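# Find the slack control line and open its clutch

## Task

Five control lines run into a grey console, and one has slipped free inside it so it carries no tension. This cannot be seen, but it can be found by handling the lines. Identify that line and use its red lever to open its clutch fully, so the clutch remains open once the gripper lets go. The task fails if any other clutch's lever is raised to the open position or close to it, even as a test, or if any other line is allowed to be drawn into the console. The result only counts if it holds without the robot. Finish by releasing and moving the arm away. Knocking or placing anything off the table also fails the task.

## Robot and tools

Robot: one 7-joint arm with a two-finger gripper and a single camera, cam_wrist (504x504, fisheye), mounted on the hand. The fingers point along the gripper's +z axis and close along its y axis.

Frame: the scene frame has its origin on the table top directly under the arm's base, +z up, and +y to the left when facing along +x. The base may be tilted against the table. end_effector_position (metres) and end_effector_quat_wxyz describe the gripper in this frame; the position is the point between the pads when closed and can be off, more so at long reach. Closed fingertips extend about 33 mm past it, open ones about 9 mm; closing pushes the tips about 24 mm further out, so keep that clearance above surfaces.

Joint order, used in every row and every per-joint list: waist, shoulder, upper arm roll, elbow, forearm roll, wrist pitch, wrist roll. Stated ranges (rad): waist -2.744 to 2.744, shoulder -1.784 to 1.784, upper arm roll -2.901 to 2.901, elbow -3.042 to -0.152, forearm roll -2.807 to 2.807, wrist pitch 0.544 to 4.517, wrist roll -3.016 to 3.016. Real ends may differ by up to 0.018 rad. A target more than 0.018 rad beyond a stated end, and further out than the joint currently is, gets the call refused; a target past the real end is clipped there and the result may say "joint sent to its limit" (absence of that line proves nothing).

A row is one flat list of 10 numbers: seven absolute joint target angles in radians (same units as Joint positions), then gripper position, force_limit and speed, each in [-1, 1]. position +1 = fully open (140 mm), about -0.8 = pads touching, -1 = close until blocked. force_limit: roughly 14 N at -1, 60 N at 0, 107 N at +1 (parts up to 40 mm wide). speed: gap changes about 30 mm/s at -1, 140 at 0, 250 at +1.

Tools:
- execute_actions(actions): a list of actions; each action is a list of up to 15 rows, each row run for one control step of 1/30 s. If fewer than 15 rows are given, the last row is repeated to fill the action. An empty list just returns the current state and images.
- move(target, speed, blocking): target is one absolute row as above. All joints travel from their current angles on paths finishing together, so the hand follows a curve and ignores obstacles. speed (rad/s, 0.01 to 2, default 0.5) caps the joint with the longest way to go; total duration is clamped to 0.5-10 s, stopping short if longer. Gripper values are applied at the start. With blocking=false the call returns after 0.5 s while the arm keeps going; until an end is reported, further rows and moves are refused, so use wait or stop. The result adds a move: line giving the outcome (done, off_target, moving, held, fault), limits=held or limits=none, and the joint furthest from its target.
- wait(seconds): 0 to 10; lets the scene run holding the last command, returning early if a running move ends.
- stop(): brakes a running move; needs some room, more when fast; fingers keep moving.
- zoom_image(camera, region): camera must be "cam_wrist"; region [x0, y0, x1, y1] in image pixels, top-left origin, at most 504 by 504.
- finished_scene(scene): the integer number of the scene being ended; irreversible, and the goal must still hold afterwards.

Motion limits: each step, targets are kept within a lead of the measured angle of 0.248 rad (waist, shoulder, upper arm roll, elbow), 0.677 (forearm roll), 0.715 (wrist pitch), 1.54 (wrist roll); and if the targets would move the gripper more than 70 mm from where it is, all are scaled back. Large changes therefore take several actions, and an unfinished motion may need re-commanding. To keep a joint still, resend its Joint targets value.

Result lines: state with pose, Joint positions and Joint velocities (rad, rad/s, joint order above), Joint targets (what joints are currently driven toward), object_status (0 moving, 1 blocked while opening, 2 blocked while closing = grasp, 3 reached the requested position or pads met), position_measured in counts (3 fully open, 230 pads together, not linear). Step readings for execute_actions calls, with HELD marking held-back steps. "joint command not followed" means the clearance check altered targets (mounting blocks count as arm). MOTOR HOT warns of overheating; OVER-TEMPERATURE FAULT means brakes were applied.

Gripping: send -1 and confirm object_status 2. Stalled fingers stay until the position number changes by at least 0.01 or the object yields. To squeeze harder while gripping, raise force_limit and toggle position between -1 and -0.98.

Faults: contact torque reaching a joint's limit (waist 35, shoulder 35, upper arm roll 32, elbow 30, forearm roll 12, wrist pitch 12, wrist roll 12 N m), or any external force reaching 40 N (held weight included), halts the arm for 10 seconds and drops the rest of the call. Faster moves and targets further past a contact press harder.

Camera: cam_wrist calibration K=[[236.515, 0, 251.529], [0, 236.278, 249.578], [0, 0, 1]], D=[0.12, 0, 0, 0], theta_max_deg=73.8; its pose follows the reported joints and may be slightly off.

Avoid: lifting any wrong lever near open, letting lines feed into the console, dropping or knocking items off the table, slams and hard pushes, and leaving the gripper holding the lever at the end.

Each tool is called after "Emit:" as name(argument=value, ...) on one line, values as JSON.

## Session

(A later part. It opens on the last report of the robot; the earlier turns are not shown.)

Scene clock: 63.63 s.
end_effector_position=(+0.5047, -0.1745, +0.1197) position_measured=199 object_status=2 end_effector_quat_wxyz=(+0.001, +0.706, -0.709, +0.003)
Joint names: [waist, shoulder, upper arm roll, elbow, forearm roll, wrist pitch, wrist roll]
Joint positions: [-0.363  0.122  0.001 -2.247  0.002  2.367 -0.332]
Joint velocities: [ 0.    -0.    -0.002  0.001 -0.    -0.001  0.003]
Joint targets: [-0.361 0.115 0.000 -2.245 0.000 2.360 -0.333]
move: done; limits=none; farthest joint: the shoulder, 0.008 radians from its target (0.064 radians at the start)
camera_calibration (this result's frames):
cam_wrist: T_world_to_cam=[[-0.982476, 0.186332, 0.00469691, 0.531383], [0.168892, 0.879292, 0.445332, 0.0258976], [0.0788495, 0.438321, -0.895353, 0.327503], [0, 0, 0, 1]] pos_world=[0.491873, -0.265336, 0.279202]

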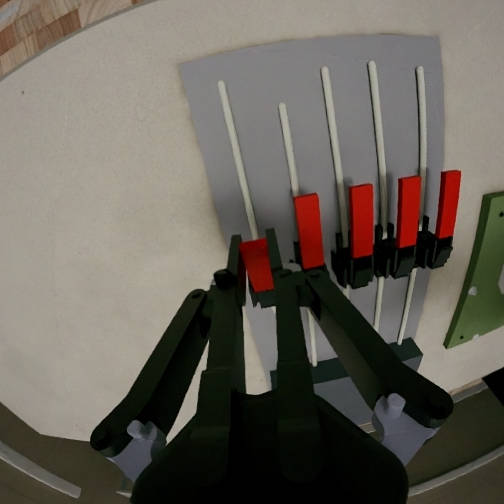

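Emit:
move(target=[-0.3013,0.0477,0,-2.2594,0,2.307,-0.273,-1,-0.6,-0.6], speed=0.05)

Scene clock: 65.80 s.
end_effector_position=(+0.5043, -0.1465, +0.1445) position_measured=199 object_status=2 end_effector_quat_wxyz=(+0.002, +0.700, -0.714, +0.004)
Joint names: [waist, shoulder, upper arm roll, elbow, forearm roll, wrist pitch, wrist roll]
Joint positions: [-0.308  0.056 -0.004 -2.261  0.     2.317 -0.266]
Joint velocities: [-0.001 -0.001 -0.     0.    -0.002  0.     0.005]
Joint targets: [-0.301 0.048 0.000 -2.259 0.000 2.307 -0.273]
move: done; limits=none; farthest joint: the wrist pitch, 0.010 radians from its target (0.060 radians at the start)
camera_calibration (this result's frames):
cam_wrist: T_world_to_cam=[[-0.979698, 0.200459, 0.00285345, 0.526501], [0.180857, 0.877576, 0.444016, -0.0157575], [0.0865028, 0.435518, -0.896014, 0.333239], [0, 0, 0, 1]] pos_world=[0.489836, -0.236845, 0.304081]

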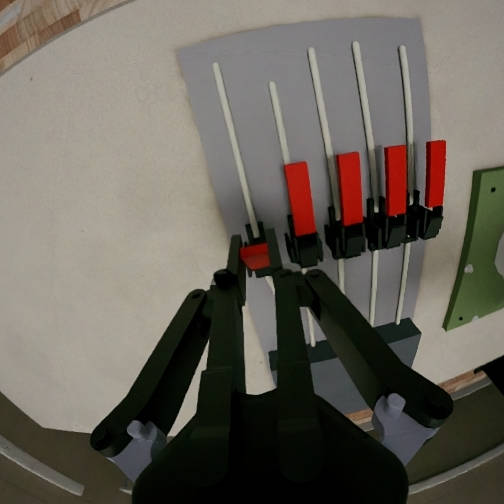

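Go halfway to the next point.

Emit:
move(target=[-0.263,0.0245,0,-2.271,0,2.2955,-0.235,-1,-0.6,-0.6], speed=0.04)

Scene clock: 67.47 s.
end_effector_position=(+0.5041, -0.1330, +0.1507) position_measured=199 object_status=2 end_effector_quat_wxyz=(+0.002, +0.698, -0.716, +0.007)
Joint names: [waist, shoulder, upper arm roll, elbow, forearm roll, wrist pitch, wrist roll]
Joint positions: [-0.276  0.033 -0.01  -2.272 -0.005  2.308 -0.228]
Joint velocities: [-0.001 -0.     0.001  0.001 -0.    -0.001  0.005]
Joint targets: [-0.263 0.024 0.000 -2.271 0.000 2.296 -0.235]
move: off_target; limits=none; farthest joint: the waist, 0.013 radians from its target (0.045 radians at the start)
camera_calibration (this result's frames):
cam_wrist: T_world_to_cam=[[-0.97804, 0.208419, -0.0000707978, 0.524264], [0.187088, 0.878092, 0.440401, -0.0329289], [0.09185, 0.430716, -0.897801, 0.32986], [0, 0, 0, 1]] pos_world=[0.488614, -0.222428, 0.310687]

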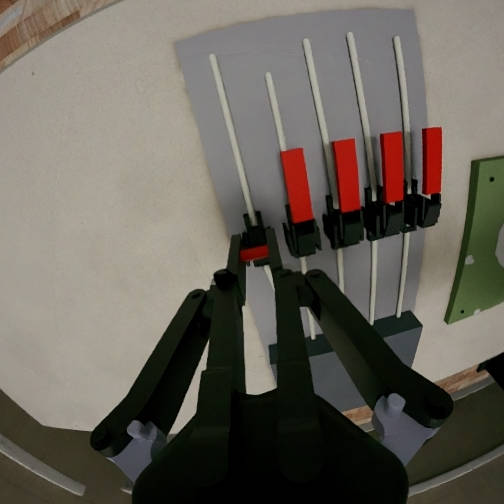

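Emit:
move(target=[-0.276,0.033,-0.01,-2.272,-0.005,2.308,-0.228,-1,-0.6,-0.6], speed=0.04)

Emit:
move(target=[-0.276,0.033,-0.01,-2.272,-0.005,2.308,-0.228,-0.22,-0.6,-0.6])

Emit:
move(target=[-0.276,-0.2,0,-2.35,0,2.15,-0.228,-0.22,-0.6,-0.6], speed=0.3)

Scene clock: 68.40 s.
end_effector_position=(+0.5041, -0.1344, +0.1502) position_measured=199 object_status=2 end_effector_quat_wxyz=(+0.002, +0.696, -0.718, +0.007)
Joint names: [waist, shoulder, upper arm roll, elbow, forearm roll, wrist pitch, wrist roll]
Joint positions: [-0.277  0.035 -0.011 -2.272 -0.005  2.31  -0.226]
Joint velocities: [ 0.     0.001  0.     0.001 -0.001  0.    -0.001]
Joint targets: [-0.276 0.033 -0.010 -2.272 -0.005 2.308 -0.228]
move: done; limits=none; farthest joint: the shoulder, 0.002 radians from its target (0.000 radians at the start)
camera_calibration (this result's frames):
cam_wrist: T_world_to_cam=[[-0.977289, 0.211908, -0.000838715, 0.524773], [0.18993, 0.877675, 0.440014, -0.03295], [0.0939784, 0.429862, -0.897991, 0.328893], [0, 0, 0, 1]] pos_world=[0.488204, -0.223662, 0.310281]

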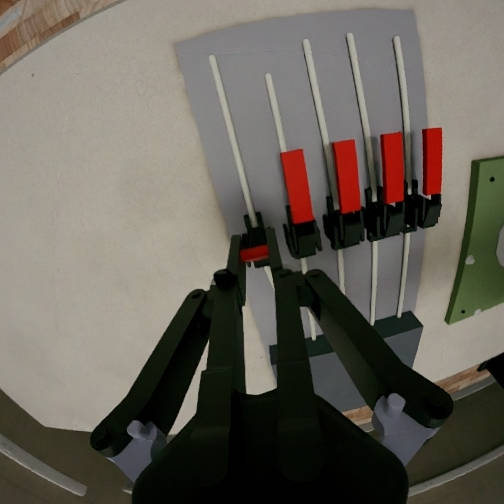

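Scene clock: 69.10 s.
end_effector_position=(+0.5040, -0.1343, +0.1502) position_measured=157 object_status=3 end_effector_quat_wxyz=(+0.002, +0.696, -0.718, +0.007)
Joint names: [waist, shoulder, upper arm roll, elbow, forearm roll, wrist pitch, wrist roll]
Joint positions: [-0.277  0.035 -0.011 -2.272 -0.005  2.31  -0.226]
Joint velocities: [-0.001  0.     0.    -0.001  0.001  0.001  0.002]
Joint targets: [-0.276 0.033 -0.010 -2.272 -0.005 2.308 -0.228]
move: done; limits=none; farthest joint: the shoulder, 0.002 radians from its target (0.002 radians at the start)
camera_calibration (this result's frames):
cam_wrist: T_world_to_cam=[[-0.977262, 0.212035, -0.000570666, 0.52464], [0.190159, 0.87762, 0.440026, -0.0330591], [0.0938016, 0.429912, -0.897985, 0.328948], [0, 0, 0, 1]] pos_world=[0.488142, -0.223647, 0.310237]

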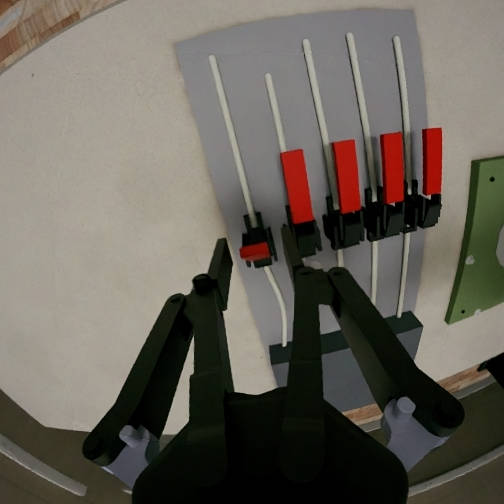

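Scene clock: 70.57 s.
end_effector_position=(+0.4579, -0.1168, +0.2184) position_measured=157 object_status=3 end_effector_quat_wxyz=(+0.002, +0.699, -0.715, +0.006)
Joint names: [waist, shoulder, upper arm roll, elbow, forearm roll, wrist pitch, wrist roll]
Joint positions: [-0.277 -0.199 -0.002 -2.349 -0.004  2.153 -0.226]
Joint velocities: [ 0.    -0.001  0.    -0.    -0.    -0.003  0.001]
Joint targets: [-0.276 -0.200 0.000 -2.350 0.000 2.150 -0.228]
move: done; limits=none; farthest joint: the forearm roll, 0.004 radians from its target (0.005 radians at the start)
camera_calibration (this result's frames):
cam_wrist: T_world_to_cam=[[-0.978836, 0.204644, 0.0000247359, 0.475665], [0.183634, 0.878291, 0.441456, -0.0669451], [0.0903197, 0.432118, -0.897283, 0.388666], [0, 0, 0, 1]] pos_world=[0.442788, -0.206494, 0.378285]

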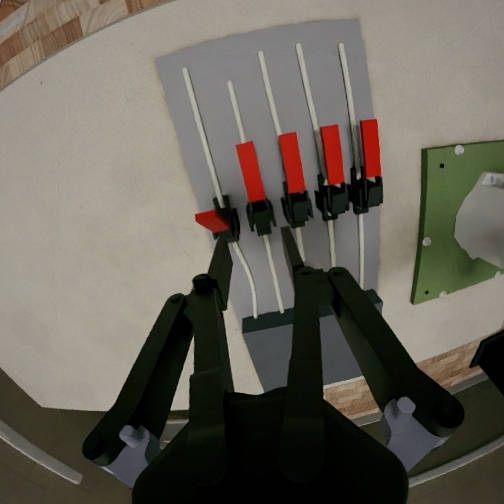

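Emit:
move(target=[-0.361,0.0049,0,-2.1684,0,2.173,-0.333,-1,-0.6,0], speed=0.3)

Emit:
move(target=[-0.361,0.0741,0,-2.2249,0,2.299,-0.333,-1,-0.6,0], speed=0.12)

Emit:
move(target=[-0.3013,0.0477,0,-2.2594,0,2.307,-0.273,-1,-0.6,0], speed=0.04)

Scene clock: 72.73 s.
end_effector_position=(+0.5038, -0.1737, +0.1999) position_measured=231 object_status=3 end_effector_quat_wxyz=(+0.003, +0.706, -0.708, +0.004)
Joint names: [waist, shoulder, upper arm roll, elbow, forearm roll, wrist pitch, wrist roll]
Joint positions: [-0.359  0.003 -0.001 -2.17  -0.004  2.171 -0.328]
Joint velocities: [-0.     0.001 -0.    -0.     0.001  0.001 -0.006]
Joint targets: [-0.361 0.005 0.000 -2.168 0.000 2.173 -0.333]
move: done; limits=none; farthest joint: the wrist roll, 0.005 radians from its target (0.107 radians at the start)
camera_calibration (this result's frames):
cam_wrist: T_world_to_cam=[[-0.98269, 0.185188, 0.00513107, 0.529759], [0.168387, 0.881303, 0.441531, -0.00903591], [0.0772443, 0.434752, -0.897231, 0.399563], [0, 0, 0, 1]] pos_world=[0.491246, -0.263852, 0.359771]

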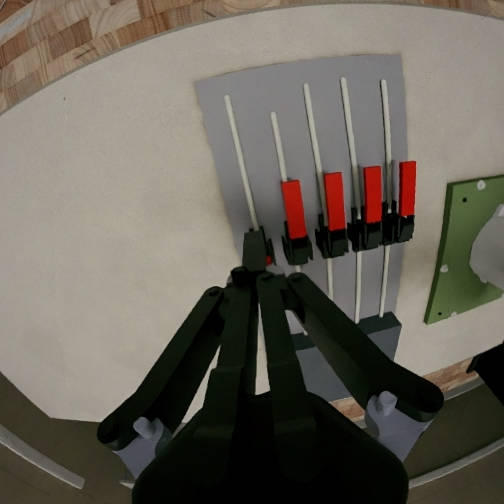

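Scene clock: 74.37 s.
end_effector_position=(+0.5049, -0.1743, +0.1496) position_measured=231 object_status=3 end_effector_quat_wxyz=(+0.003, +0.707, -0.707, +0.005)
Joint names: [waist, shoulder, upper arm roll, elbow, forearm roll, wrist pitch, wrist roll]
Joint positions: [-0.359  0.073 -0.001 -2.224 -0.004  2.296 -0.329]
Joint velocities: [ 0.001 -0.     0.001 -0.001  0.002  0.005 -0.   ]
Joint targets: [-0.361 0.074 0.000 -2.225 0.000 2.299 -0.333]
move: done; limits=none; farthest joint: the forearm roll, 0.004 radians from its target (0.004 radians at the start)
camera_calibration (this result's frames):
cam_wrist: T_world_to_cam=[[-0.983065, 0.183213, 0.00397642, 0.531173], [0.166112, 0.881724, 0.441554, 0.0147547], [0.0773923, 0.434737, -0.897226, 0.354549], [0, 0, 0, 1]] pos_world=[0.492287, -0.264463, 0.309484]

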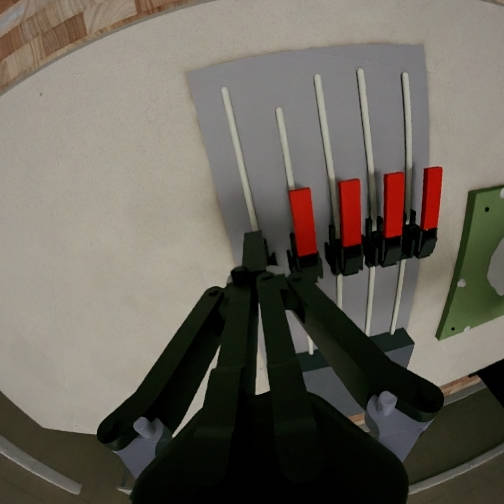

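Scene clock: 76.37 s.
end_effector_position=(+0.5053, -0.1489, +0.1516) position_measured=231 object_status=3 end_effector_quat_wxyz=(+0.002, +0.705, -0.709, +0.008)
Joint names: [waist, shoulder, upper arm roll, elbow, forearm roll, wrist pitch, wrist roll]
Joint positions: [-0.309  0.045 -0.006 -2.255 -0.004  2.306 -0.279]
Joint velocities: [-0.001 -0.     0.     0.001 -0.002 -0.001  0.007]
Joint targets: [-0.301 0.048 0.000 -2.259 0.000 2.307 -0.273]
move: done; limits=none; farthest joint: the waist, 0.007 radians from its target (0.058 radians at the start)
camera_calibration (this result's frames):
cam_wrist: T_world_to_cam=[[-0.982267, 0.187471, -0.00245548, 0.528145], [0.167209, 0.881878, 0.440832, -0.00897916], [0.0848088, 0.432604, -0.897586, 0.341203], [0, 0, 0, 1]] pos_world=[0.491344, -0.238699, 0.311514]

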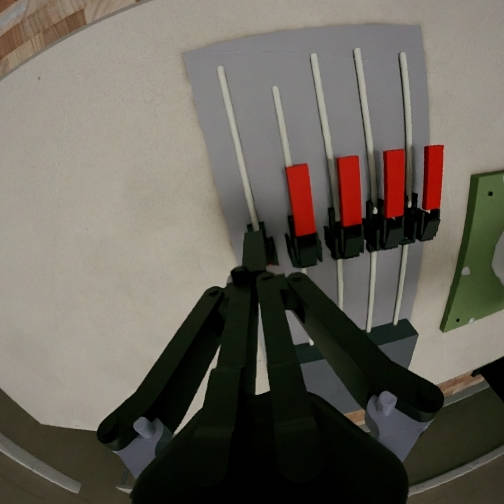

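The hand was dragged up slightly, so the lever may have moved. I'll push a bit more.

Emit:
move(target=[-0.286,0.0385,0,-2.264,0,2.3025,-0.258,-1,-0.6,0], speed=0.03)

Scene clock: 77.63 s.
end_effector_position=(+0.5057, -0.1406, +0.1532) position_measured=231 object_status=3 end_effector_quat_wxyz=(+0.001, +0.705, -0.709, +0.008)
Joint names: [waist, shoulder, upper arm roll, elbow, forearm roll, wrist pitch, wrist roll]
Joint positions: [-0.293  0.037 -0.006 -2.261 -0.004  2.304 -0.264]
Joint velocities: [-0.001 -0.001 -0.001 -0.    -0.    -0.001  0.006]
Joint targets: [-0.286 0.039 0.000 -2.264 0.000 2.303 -0.258]
move: done; limits=none; farthest joint: the waist, 0.007 radians from its target (0.023 radians at the start)
camera_calibration (this result's frames):
cam_wrist: T_world_to_cam=[[-0.982346, 0.187048, -0.00297488, 0.527042], [0.166599, 0.881968, 0.440882, -0.0168287], [0.0850897, 0.432603, -0.89756, 0.338905], [0, 0, 0, 1]] pos_world=[0.491704, -0.230351, 0.313175]

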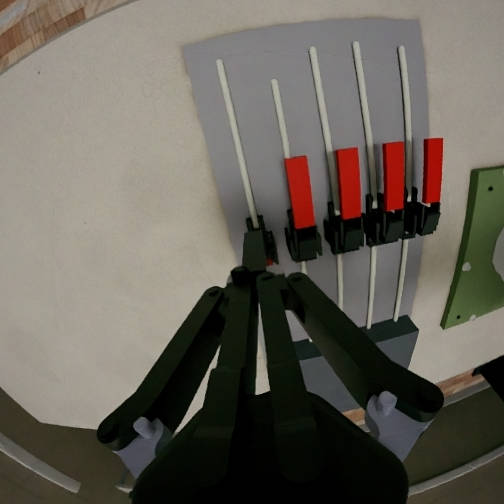

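It moves. Continue in steps.

Emit:
move(target=[-0.263,0.0245,0,-2.271,0,2.2955,-0.235,-1,-0.6,0], speed=0.03)

Emit:
move(target=[-0.244,0.016,0,-2.2776,0,2.2935,-0.216,-1,-0.6,0], speed=0.03)

Scene clock: 79.23 s.
end_effector_position=(+0.5056, -0.1271, +0.1554) position_measured=231 object_status=3 end_effector_quat_wxyz=(+0.002, +0.706, -0.708, +0.007)
Joint names: [waist, shoulder, upper arm roll, elbow, forearm roll, wrist pitch, wrist roll]
Joint positions: [-0.269  0.025 -0.005 -2.269 -0.004  2.298 -0.241]
Joint velocities: [-0.001  0.001  0.001 -0.001  0.    -0.     0.006]
Joint targets: [-0.263 0.025 0.000 -2.271 0.000 2.296 -0.235]
move: done; limits=none; farthest joint: the waist, 0.006 radians from its target (0.030 radians at the start)
camera_calibration (this result's frames):
cam_wrist: T_world_to_cam=[[-0.982599, 0.185737, -0.00118474, 0.524097], [0.166172, 0.881907, 0.441166, -0.0295381], [0.0829857, 0.433292, -0.897425, 0.336181], [0, 0, 0, 1]] pos_world=[0.491987, -0.216959, 0.315349]

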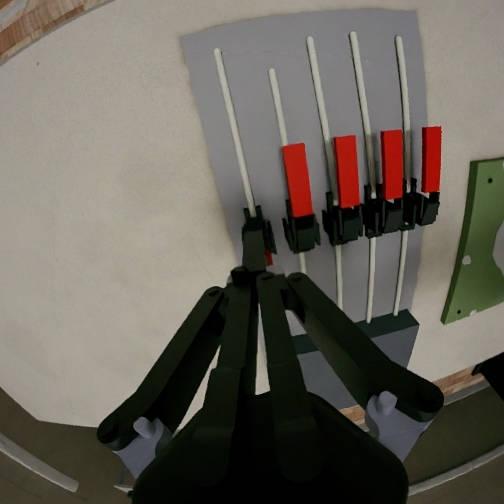

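Scene clock: 80.53 s.
end_effector_position=(+0.5055, -0.1165, +0.1559) position_measured=231 object_status=3 end_effector_quat_wxyz=(+0.002, +0.706, -0.708, +0.007)
Joint names: [waist, shoulder, upper arm roll, elbow, forearm roll, wrist pitch, wrist roll]
Joint positions: [-0.25   0.018 -0.005 -2.276 -0.004  2.297 -0.222]
Joint velocities: [-0.    -0.001  0.001  0.001 -0.     0.     0.006]
Joint targets: [-0.244 0.016 0.000 -2.278 0.000 2.293 -0.216]
move: done; limits=none; farthest joint: the waist, 0.006 radians from its target (0.025 radians at the start)
camera_calibration (this result's frames):
cam_wrist: T_world_to_cam=[[-0.982654, 0.185449, -0.000256174, 0.521925], [0.166303, 0.881812, 0.441305, -0.0391227], [0.0820656, 0.433608, -0.897357, 0.332549], [0, 0, 0, 1]] pos_world=[0.492087, -0.206488, 0.315814]

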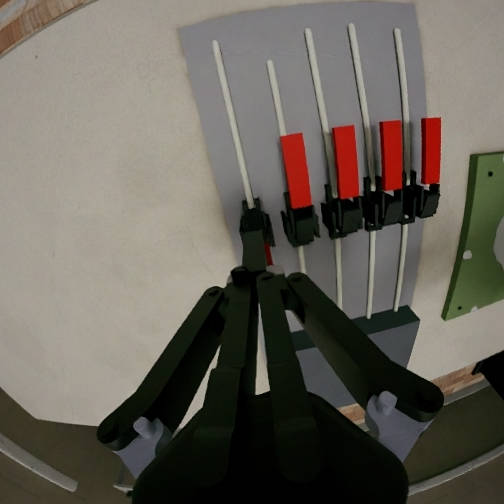

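Emit:
move(target=[-0.2244,0.0073,0,-2.2842,0,2.2915,-0.196,-1,-0.6,0], speed=0.03)

Emit:
move(target=[-0.205,0.003,0,-2.29,0,2.293,-0.177,-1,-0.6,0], speed=0.03)

Scene clock: 82.00 s.
end_effector_position=(+0.5052, -0.1072, +0.1559) position_measured=231 object_status=3 end_effector_quat_wxyz=(+0.002, +0.705, -0.709, +0.006)
Joint names: [waist, shoulder, upper arm roll, elbow, forearm roll, wrist pitch, wrist roll]
Joint positions: [-0.232  0.012 -0.005 -2.283 -0.004  2.297 -0.201]
Joint velocities: [ 0.     0.001  0.001 -0.    -0.001 -0.001  0.005]
Joint targets: [-0.224 0.007 0.000 -2.284 0.000 2.292 -0.196]
move: done; limits=none; farthest joint: the waist, 0.008 radians from its target (0.025 radians at the start)
camera_calibration (this result's frames):
cam_wrist: T_world_to_cam=[[-0.982112, 0.188294, 0.00070538, 0.519752], [0.169262, 0.881194, 0.441415, -0.0488377], [0.0824942, 0.433639, -0.897303, 0.328286], [0, 0, 0, 1]] pos_world=[0.49164, -0.197188, 0.315763]

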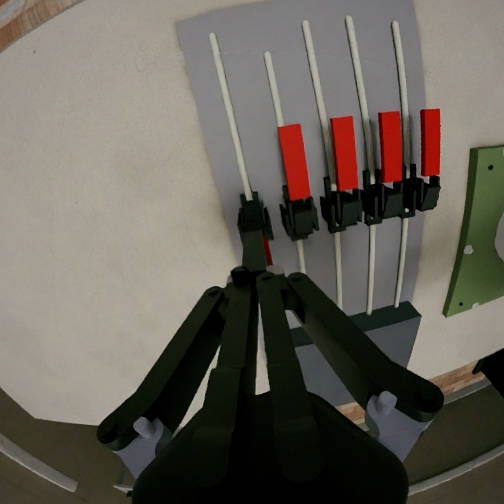

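Scene clock: 83.33 s.
end_effector_position=(+0.5050, -0.0992, +0.1551) position_measured=231 object_status=3 end_effector_quat_wxyz=(+0.002, +0.704, -0.710, +0.006)
Joint names: [waist, shoulder, upper arm roll, elbow, forearm roll, wrist pitch, wrist roll]
Joint positions: [-0.215  0.008 -0.007 -2.29  -0.004  2.3   -0.182]
Joint velocities: [ 0.    -0.001 -0.002 -0.     0.    -0.001  0.005]
Joint targets: [-0.205 0.003 0.000 -2.290 0.000 2.293 -0.177]
move: done; limits=none; farthest joint: the waist, 0.010 radians from its target (0.027 radians at the start)
camera_calibration (this result's frames):
cam_wrist: T_world_to_cam=[[-0.981474, 0.191591, 0.00106384, 0.517968], [0.17241, 0.880769, 0.441044, -0.0570484], [0.0835629, 0.433057, -0.897485, 0.323553], [0, 0, 0, 1]] pos_world=[0.491171, -0.189108, 0.314994]

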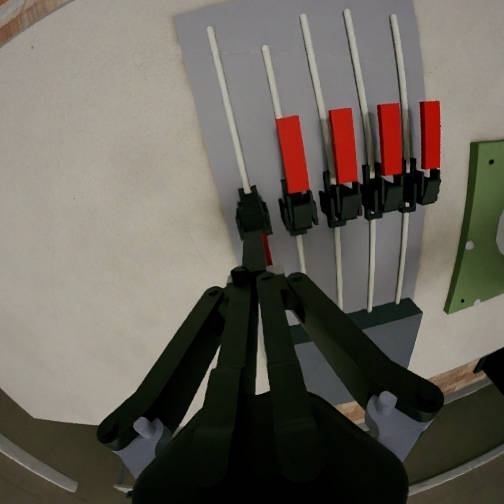

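The lever is past vertical. I'll follow it slightly downward.

Emit:
move(target=[-0.188,0.006,0,-2.297,0,2.303,-0.16,-1,-0.6,0], speed=0.03)

Scene clock: 84.70 s.
end_effector_position=(+0.5050, -0.0916, +0.1527) position_measured=231 object_status=3 end_effector_quat_wxyz=(+0.003, +0.703, -0.711, +0.006)
Joint names: [waist, shoulder, upper arm roll, elbow, forearm roll, wrist pitch, wrist roll]
Joint positions: [-0.199  0.008 -0.009 -2.296 -0.005  2.306 -0.165]
Joint velocities: [ 0.001  0.001  0.     0.    -0.    -0.001  0.005]
Joint targets: [-0.188 0.006 0.000 -2.297 0.000 2.303 -0.160]
move: off_target; limits=none; farthest joint: the waist, 0.011 radians from its target (0.027 radians at the start)
camera_calibration (this result's frames):
cam_wrist: T_world_to_cam=[[-0.981123, 0.193383, 0.00123387, 0.516498], [0.174126, 0.880612, 0.440685, -0.0635551], [0.0841346, 0.432581, -0.897661, 0.317815], [0, 0, 0, 1]] pos_world=[0.491075, -0.181395, 0.31266]

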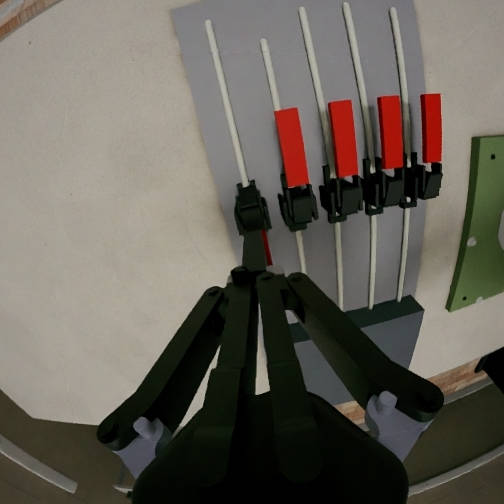

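Emit:
move(target=[-0.174,0.008,0,-2.302,0,2.31,-0.146,-1,-0.6,0], speed=0.03)

Scene clock: 85.97 s.
end_effector_position=(+0.5050, -0.0852, +0.1503) position_measured=231 object_status=3 end_effector_quat_wxyz=(+0.003, +0.703, -0.711, +0.006)
Joint names: [waist, shoulder, upper arm roll, elbow, forearm roll, wrist pitch, wrist roll]
Joint positions: [-0.185  0.01  -0.01  -2.301 -0.006  2.312 -0.151]
Joint velocities: [ 0.    -0.001 -0.002  0.     0.001  0.001  0.006]
Joint targets: [-0.174 0.008 0.000 -2.302 0.000 2.310 -0.146]
move: off_target; limits=none; farthest joint: the waist, 0.011 radians from its target (0.025 radians at the start)
camera_calibration (this result's frames):
cam_wrist: T_world_to_cam=[[-0.980949, 0.194255, 0.00197478, 0.515166], [0.175274, 0.880621, 0.44021, -0.0686222], [0.0837742, 0.43217, -0.897893, 0.313046], [0, 0, 0, 1]] pos_world=[0.491154, -0.174932, 0.310272]

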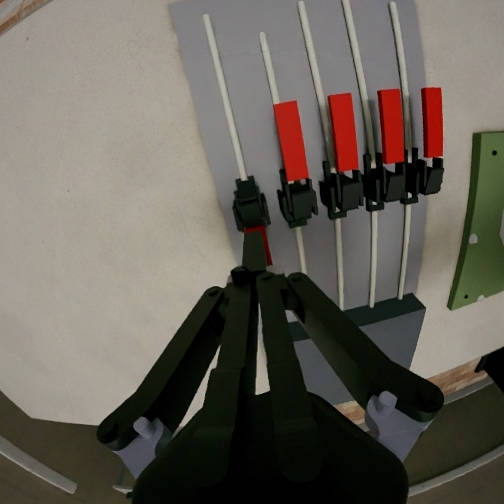

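Emit:
move(target=[-0.160,0.010,0,-2.307,0,2.317,-0.132,-1,-0.6,0], speed=0.03)

Scene clock: 87.30 s.
end_effector_position=(+0.5050, -0.0784, +0.1478) position_measured=231 object_status=3 end_effector_quat_wxyz=(+0.004, +0.703, -0.711, +0.006)
Joint names: [waist, shoulder, upper arm roll, elbow, forearm roll, wrist pitch, wrist roll]
Joint positions: [-0.171  0.011 -0.01  -2.306 -0.006  2.317 -0.137]
Joint velocities: [ 0.001  0.001 -0.     0.     0.001 -0.     0.004]
Joint targets: [-0.160 0.010 0.000 -2.307 0.000 2.317 -0.132]
move: off_target; limits=none; farthest joint: the waist, 0.011 radians from its target (0.025 radians at the start)
camera_calibration (this result's frames):
cam_wrist: T_world_to_cam=[[-0.980927, 0.194356, 0.00276918, 0.51373], [0.175754, 0.880777, 0.439707, -0.0737328], [0.0830206, 0.431807, -0.898137, 0.308309], [0, 0, 0, 1]] pos_world=[0.491295, -0.168034, 0.307902]

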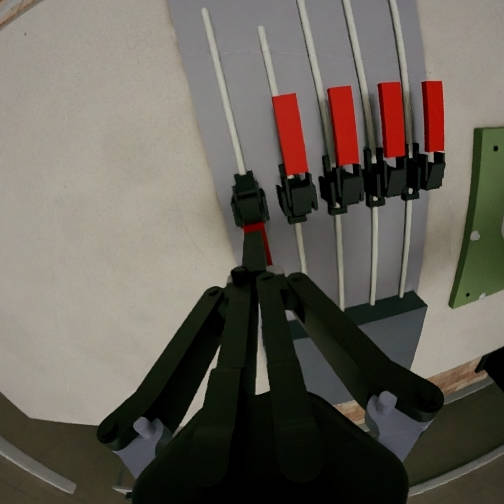

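Emit:
move(target=[-0.146,0.015,0,-2.313,0,2.328,-0.118,-1,-0.6,0], speed=0.03)

Emit:
move(target=[-0.134,0.022,0,-2.319,0,2.341,-0.106,-1,-0.6,0], speed=0.03)

Scene clock: 88.63 s.
end_effector_position=(+0.5052, -0.0710, +0.1441) position_measured=231 object_status=3 end_effector_quat_wxyz=(+0.004, +0.703, -0.711, +0.006)
Joint names: [waist, shoulder, upper arm roll, elbow, forearm roll, wrist pitch, wrist roll]
Joint positions: [-0.157  0.015 -0.01  -2.312 -0.007  2.326 -0.123]
Joint velocities: [-0.    -0.    -0.    -0.001  0.001  0.     0.007]
Joint targets: [-0.146 0.015 0.000 -2.313 0.000 2.328 -0.118]
move: off_target; limits=none; farthest joint: the waist, 0.011 radians from its target (0.025 radians at the start)
camera_calibration (this result's frames):
cam_wrist: T_world_to_cam=[[-0.981099, 0.193479, 0.00332409, 0.5124], [0.175224, 0.880982, 0.439508, -0.0783265], [0.082107, 0.431783, -0.898233, 0.302187], [0, 0, 0, 1]] pos_world=[0.491628, -0.160613, 0.304156]

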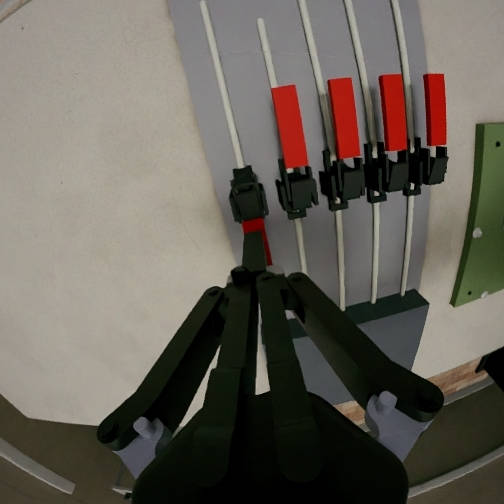

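Scene clock: 89.77 s.
end_effector_position=(+0.5054, -0.0642, +0.1394) position_measured=231 object_status=3 end_effector_quat_wxyz=(+0.004, +0.703, -0.711, +0.006)
Joint names: [waist, shoulder, upper arm roll, elbow, forearm roll, wrist pitch, wrist roll]
Joint positions: [-0.144  0.021 -0.009 -2.318 -0.007  2.338 -0.111]
Joint velocities: [-0.001 -0.     0.    -0.001 -0.001  0.001  0.008]
Joint targets: [-0.134 0.022 0.000 -2.319 0.000 2.341 -0.106]
move: done; limits=none; farthest joint: the waist, 0.010 radians from its target (0.023 radians at the start)
camera_calibration (this result's frames):
cam_wrist: T_world_to_cam=[[-0.981338, 0.192256, 0.0037037, 0.511357], [0.174306, 0.881252, 0.439333, -0.0817412], [0.0812005, 0.431779, -0.898317, 0.295513], [0, 0, 0, 1]] pos_world=[0.492066, -0.153873, 0.299482]

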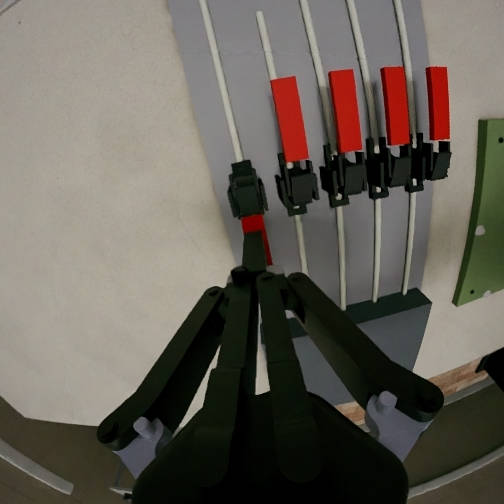

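Emit:
move(target=[-0.12,0.031,0,-2.325,0,2.356,-0.092,-1,-0.6,0], speed=0.03)

Emit:
move(target=[-0.108,0.042,0,-2.331,0,2.373,-0.08,-1,-0.6,0], speed=0.03)

Scene clock: 91.17 s.
end_effector_position=(+0.5062, -0.0557, +0.1340) position_measured=231 object_status=3 end_effector_quat_wxyz=(+0.004, +0.705, -0.710, +0.006)
Joint names: [waist, shoulder, upper arm roll, elbow, forearm roll, wrist pitch, wrist roll]
Joint positions: [-0.129  0.029 -0.008 -2.324 -0.007  2.352 -0.097]
Joint velocities: [-0.001  0.    -0.001 -0.     0.     0.001  0.006]
Joint targets: [-0.120 0.031 0.000 -2.325 0.000 2.356 -0.092]
move: done; limits=none; farthest joint: the waist, 0.009 radians from its target (0.024 radians at the start)
camera_calibration (this result's frames):
cam_wrist: T_world_to_cam=[[-0.981905, 0.189346, 0.00338086, 0.510655], [0.171561, 0.881831, 0.439251, -0.0856132], [0.0801893, 0.431883, -0.898358, 0.287476], [0, 0, 0, 1]] pos_world=[0.49305, -0.14535, 0.294136]

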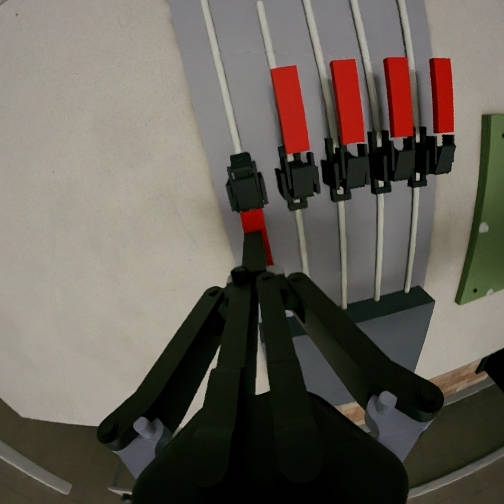

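Scene clock: 92.27 s.
end_effector_position=(+0.5070, -0.0483, +0.1277) position_measured=231 object_status=3 end_effector_quat_wxyz=(+0.004, +0.705, -0.709, +0.006)
Joint names: [waist, shoulder, upper arm roll, elbow, forearm roll, wrist pitch, wrist roll]
Joint positions: [-0.115  0.04  -0.007 -2.33  -0.007  2.369 -0.085]
Joint velocities: [-0.001 -0.     0.001  0.001 -0.    -0.     0.004]
Joint targets: [-0.108 0.042 0.000 -2.331 0.000 2.373 -0.080]
move: done; limits=none; farthest joint: the waist, 0.007 radians from its target (0.021 radians at the start)
camera_calibration (this result's frames):
cam_wrist: T_world_to_cam=[[-0.982431, 0.186604, 0.00274215, 0.510259], [0.168819, 0.882341, 0.439288, -0.0881108], [0.0795533, 0.432033, -0.898342, 0.278847], [0, 0, 0, 1]] pos_world=[0.493986, -0.137944, 0.287807]

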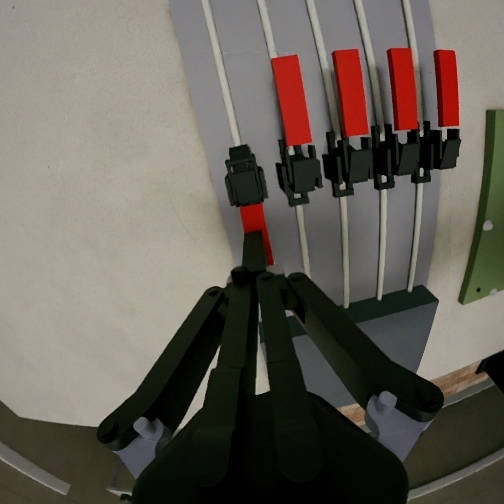

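Emit:
move(target=[-0.098,0.055,0,-2.340,0,2.395,-0.07,-1,-0.6,0], speed=0.03)

Emit:
move(target=[-0.09,0.070,0,-2.347,0,2.417,-0.062,-1,-0.6,0], speed=0.03)

Scene clock: 93.57 s.
end_effector_position=(+0.5075, -0.0418, +0.1198) position_measured=231 object_status=3 end_effector_quat_wxyz=(+0.003, +0.706, -0.708, +0.007)
Joint names: [waist, shoulder, upper arm roll, elbow, forearm roll, wrist pitch, wrist roll]
Joint positions: [-0.104  0.052 -0.005 -2.338 -0.007  2.392 -0.075]
Joint velocities: [ 0.001  0.002 -0.    -0.001 -0.     0.003  0.006]
Joint targets: [-0.098 0.055 0.000 -2.340 0.000 2.395 -0.070]
move: done; limits=none; farthest joint: the forearm roll, 0.007 radians from its target (0.007 radians at the start)
camera_calibration (this result's frames):
cam_wrist: T_world_to_cam=[[-0.982898, 0.184149, 0.000944499, 0.50989], [0.165798, 0.882697, 0.439723, -0.0889177], [0.0801407, 0.432359, -0.898133, 0.268555], [0, 0, 0, 1]] pos_world=[0.49439, -0.13152, 0.279815]

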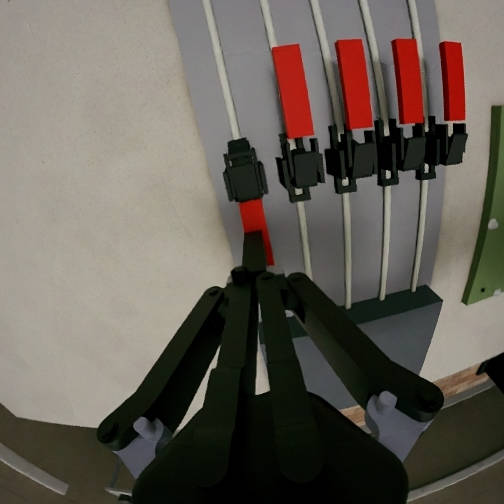

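Scene clock: 94.70 s.
end_effector_position=(+0.5078, -0.0363, +0.1112) position_measured=231 object_status=3 end_effector_quat_wxyz=(+0.002, +0.707, -0.707, +0.007)
Joint names: [waist, shoulder, upper arm roll, elbow, forearm roll, wrist pitch, wrist roll]
Joint positions: [-0.094  0.067 -0.004 -2.345 -0.006  2.414 -0.067]
Joint velocities: [ 0.001  0.    -0.    -0.002  0.001  0.002  0.006]
Joint targets: [-0.090 0.070 0.000 -2.347 0.000 2.417 -0.062]
move: done; limits=none; farthest joint: the forearm roll, 0.006 radians from its target (0.007 radians at the start)
camera_calibration (this result's frames):
cam_wrist: T_world_to_cam=[[-0.983209, 0.182483, 0.000380613, 0.509383], [0.163986, 0.882631, 0.440536, -0.0892485], [0.0800545, 0.433201, -0.897735, 0.258547], [0, 0, 0, 1]] pos_world=[0.494767, -0.126183, 0.27123]

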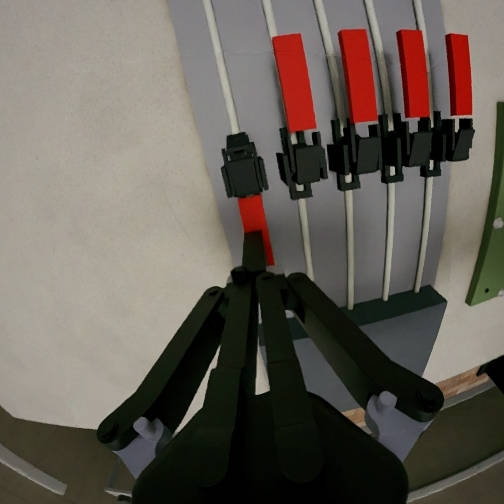

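Emit:
move(target=[-0.084,0.085,0,-2.354,0,2.439,-0.056,-1,-0.6,0], speed=0.03)

Emit:
move(target=[-0.08,0.100,0,-2.359,0,2.459,-0.052,-1,-0.6,0], speed=0.03)

Scene clock: 95.93 s.
end_effector_position=(+0.5077, -0.0322, +0.1026) position_measured=231 object_status=3 end_effector_quat_wxyz=(+0.002, +0.707, -0.707, +0.006)
Joint names: [waist, shoulder, upper arm roll, elbow, forearm roll, wrist pitch, wrist roll]
Joint positions: [-0.087  0.083 -0.003 -2.352 -0.005  2.437 -0.06 ]
Joint velocities: [ 0.001  0.001  0.001 -0.003 -0.     0.002  0.005]
Joint targets: [-0.084 0.085 0.000 -2.354 0.000 2.439 -0.056]
move: done; limits=none; farthest joint: the forearm roll, 0.005 radians from its target (0.005 radians at the start)
camera_calibration (this result's frames):
cam_wrist: T_world_to_cam=[[-0.98341, 0.181395, 0.000193711, 0.5086], [0.162874, 0.88253, 0.441149, -0.088607], [0.0798512, 0.433862, -0.897434, 0.249118], [0, 0, 0, 1]] pos_world=[0.494701, -0.122142, 0.262557]

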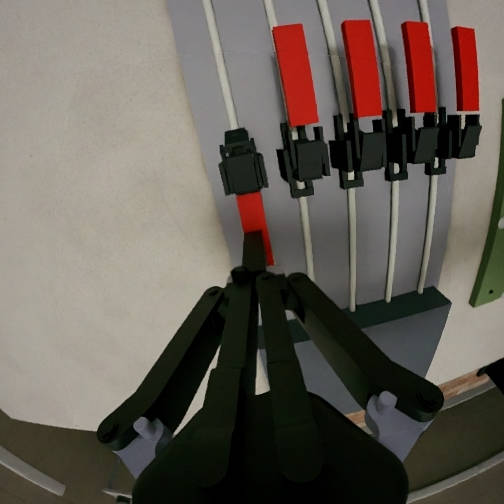

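Scene clock: 96.90 s.
end_effector_position=(+0.5076, -0.0301, +0.0954) position_measured=231 object_status=3 end_effector_quat_wxyz=(+0.002, +0.707, -0.707, +0.006)
Joint names: [waist, shoulder, upper arm roll, elbow, forearm roll, wrist pitch, wrist roll]
Joint positions: [-0.084  0.096 -0.003 -2.356 -0.005  2.455 -0.057]
Joint velocities: [-0.    -0.     0.     0.001  0.    -0.     0.004]
Joint targets: [-0.080 0.100 0.000 -2.359 0.000 2.459 -0.052]
move: done; limits=none; farthest joint: the forearm roll, 0.005 radians from its target (0.005 radians at the start)
camera_calibration (this result's frames):
cam_wrist: T_world_to_cam=[[-0.983452, 0.181167, 0.00044957, 0.508172], [0.162768, 0.882478, 0.441292, -0.0871969], [0.0795509, 0.434062, -0.897364, 0.241867], [0, 0, 0, 1]] pos_world=[0.494715, -0.1201, 0.255293]

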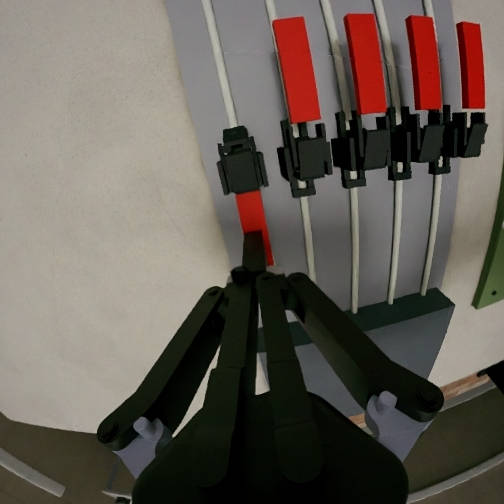

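Emit:
move(target=[-0.079,0.110,0,-2.362,0,2.472,-0.051,-1,-0.6,0], speed=0.03)

Scene clock: 97.77 s.
end_effector_position=(+0.5078, -0.0301, +0.0950) position_measured=231 object_status=3 end_effector_quat_wxyz=(+0.002, +0.707, -0.707, +0.007)
Joint names: [waist, shoulder, upper arm roll, elbow, forearm roll, wrist pitch, wrist roll]
Joint positions: [-0.084  0.097 -0.003 -2.358 -0.005  2.458 -0.056]
Joint velocities: [-0.001 -0.001 -0.001  0.001  0.001  0.001 -0.   ]
Joint targets: [-0.079 0.110 0.000 -2.362 0.000 2.472 -0.051]
move: off_target; limits=none; farthest joint: the wrist pitch, 0.014 radians from its target (0.017 radians at the start)
camera_calibration (this result's frames):
cam_wrist: T_world_to_cam=[[-0.983407, 0.181412, -0.000893981, 0.508442], [0.162391, 0.882474, 0.44144, -0.0868466], [0.0808712, 0.43397, -0.89729, 0.240882], [0, 0, 0, 1]] pos_world=[0.494628, -0.120133, 0.254934]

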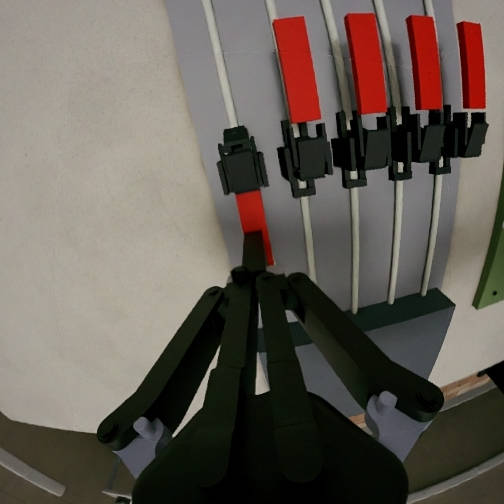

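The lever is at its stop.

Emit:
move(target=[-0.08,-0.2,0,-2.3,0,2.1,-0.05,-1,-0.6,0], speed=0.4)

Emit:
finished_scene(scene=1)

Scene clock: 99.63 s.
end_effector_position=(+0.4785, -0.0260, +0.2363) position_measured=231 object_status=3 end_effector_quat_wxyz=(+0.002, +0.707, -0.707, +0.006)
Joint names: [waist, shoulder, upper arm roll, elbow, forearm roll, wrist pitch, wrist roll]
Joint positions: [-0.082 -0.2   -0.002 -2.3   -0.004  2.103 -0.053]
Joint velocities: [ 0.002  0.001  0.001  0.001  0.    -0.004 -0.001]
Joint targets: [-0.080 -0.200 0.000 -2.300 0.000 2.100 -0.050]
move: done; limits=none; farthest joint: the forearm roll, 0.004 radians from its target (0.005 radians at the start)
camera_calibration (this result's frames):
cam_wrist: T_world_to_cam=[[-0.983087, 0.183138, -0.000458594, 0.478789], [0.164103, 0.882015, 0.441723, -0.149018], [0.0813008, 0.434177, -0.897151, 0.367958], [0, 0, 0, 1]] pos_world=[0.46523, -0.116007, 0.396158]

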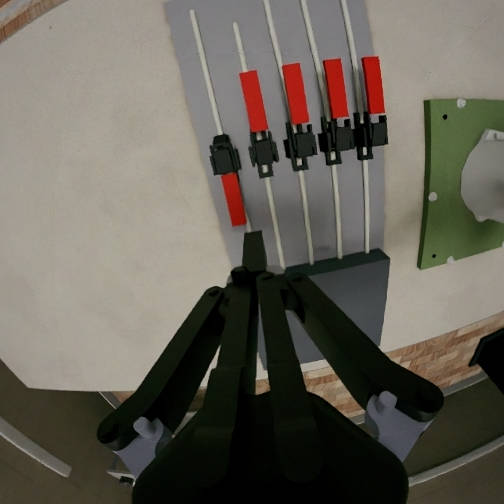

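The scene is finished: the task was done.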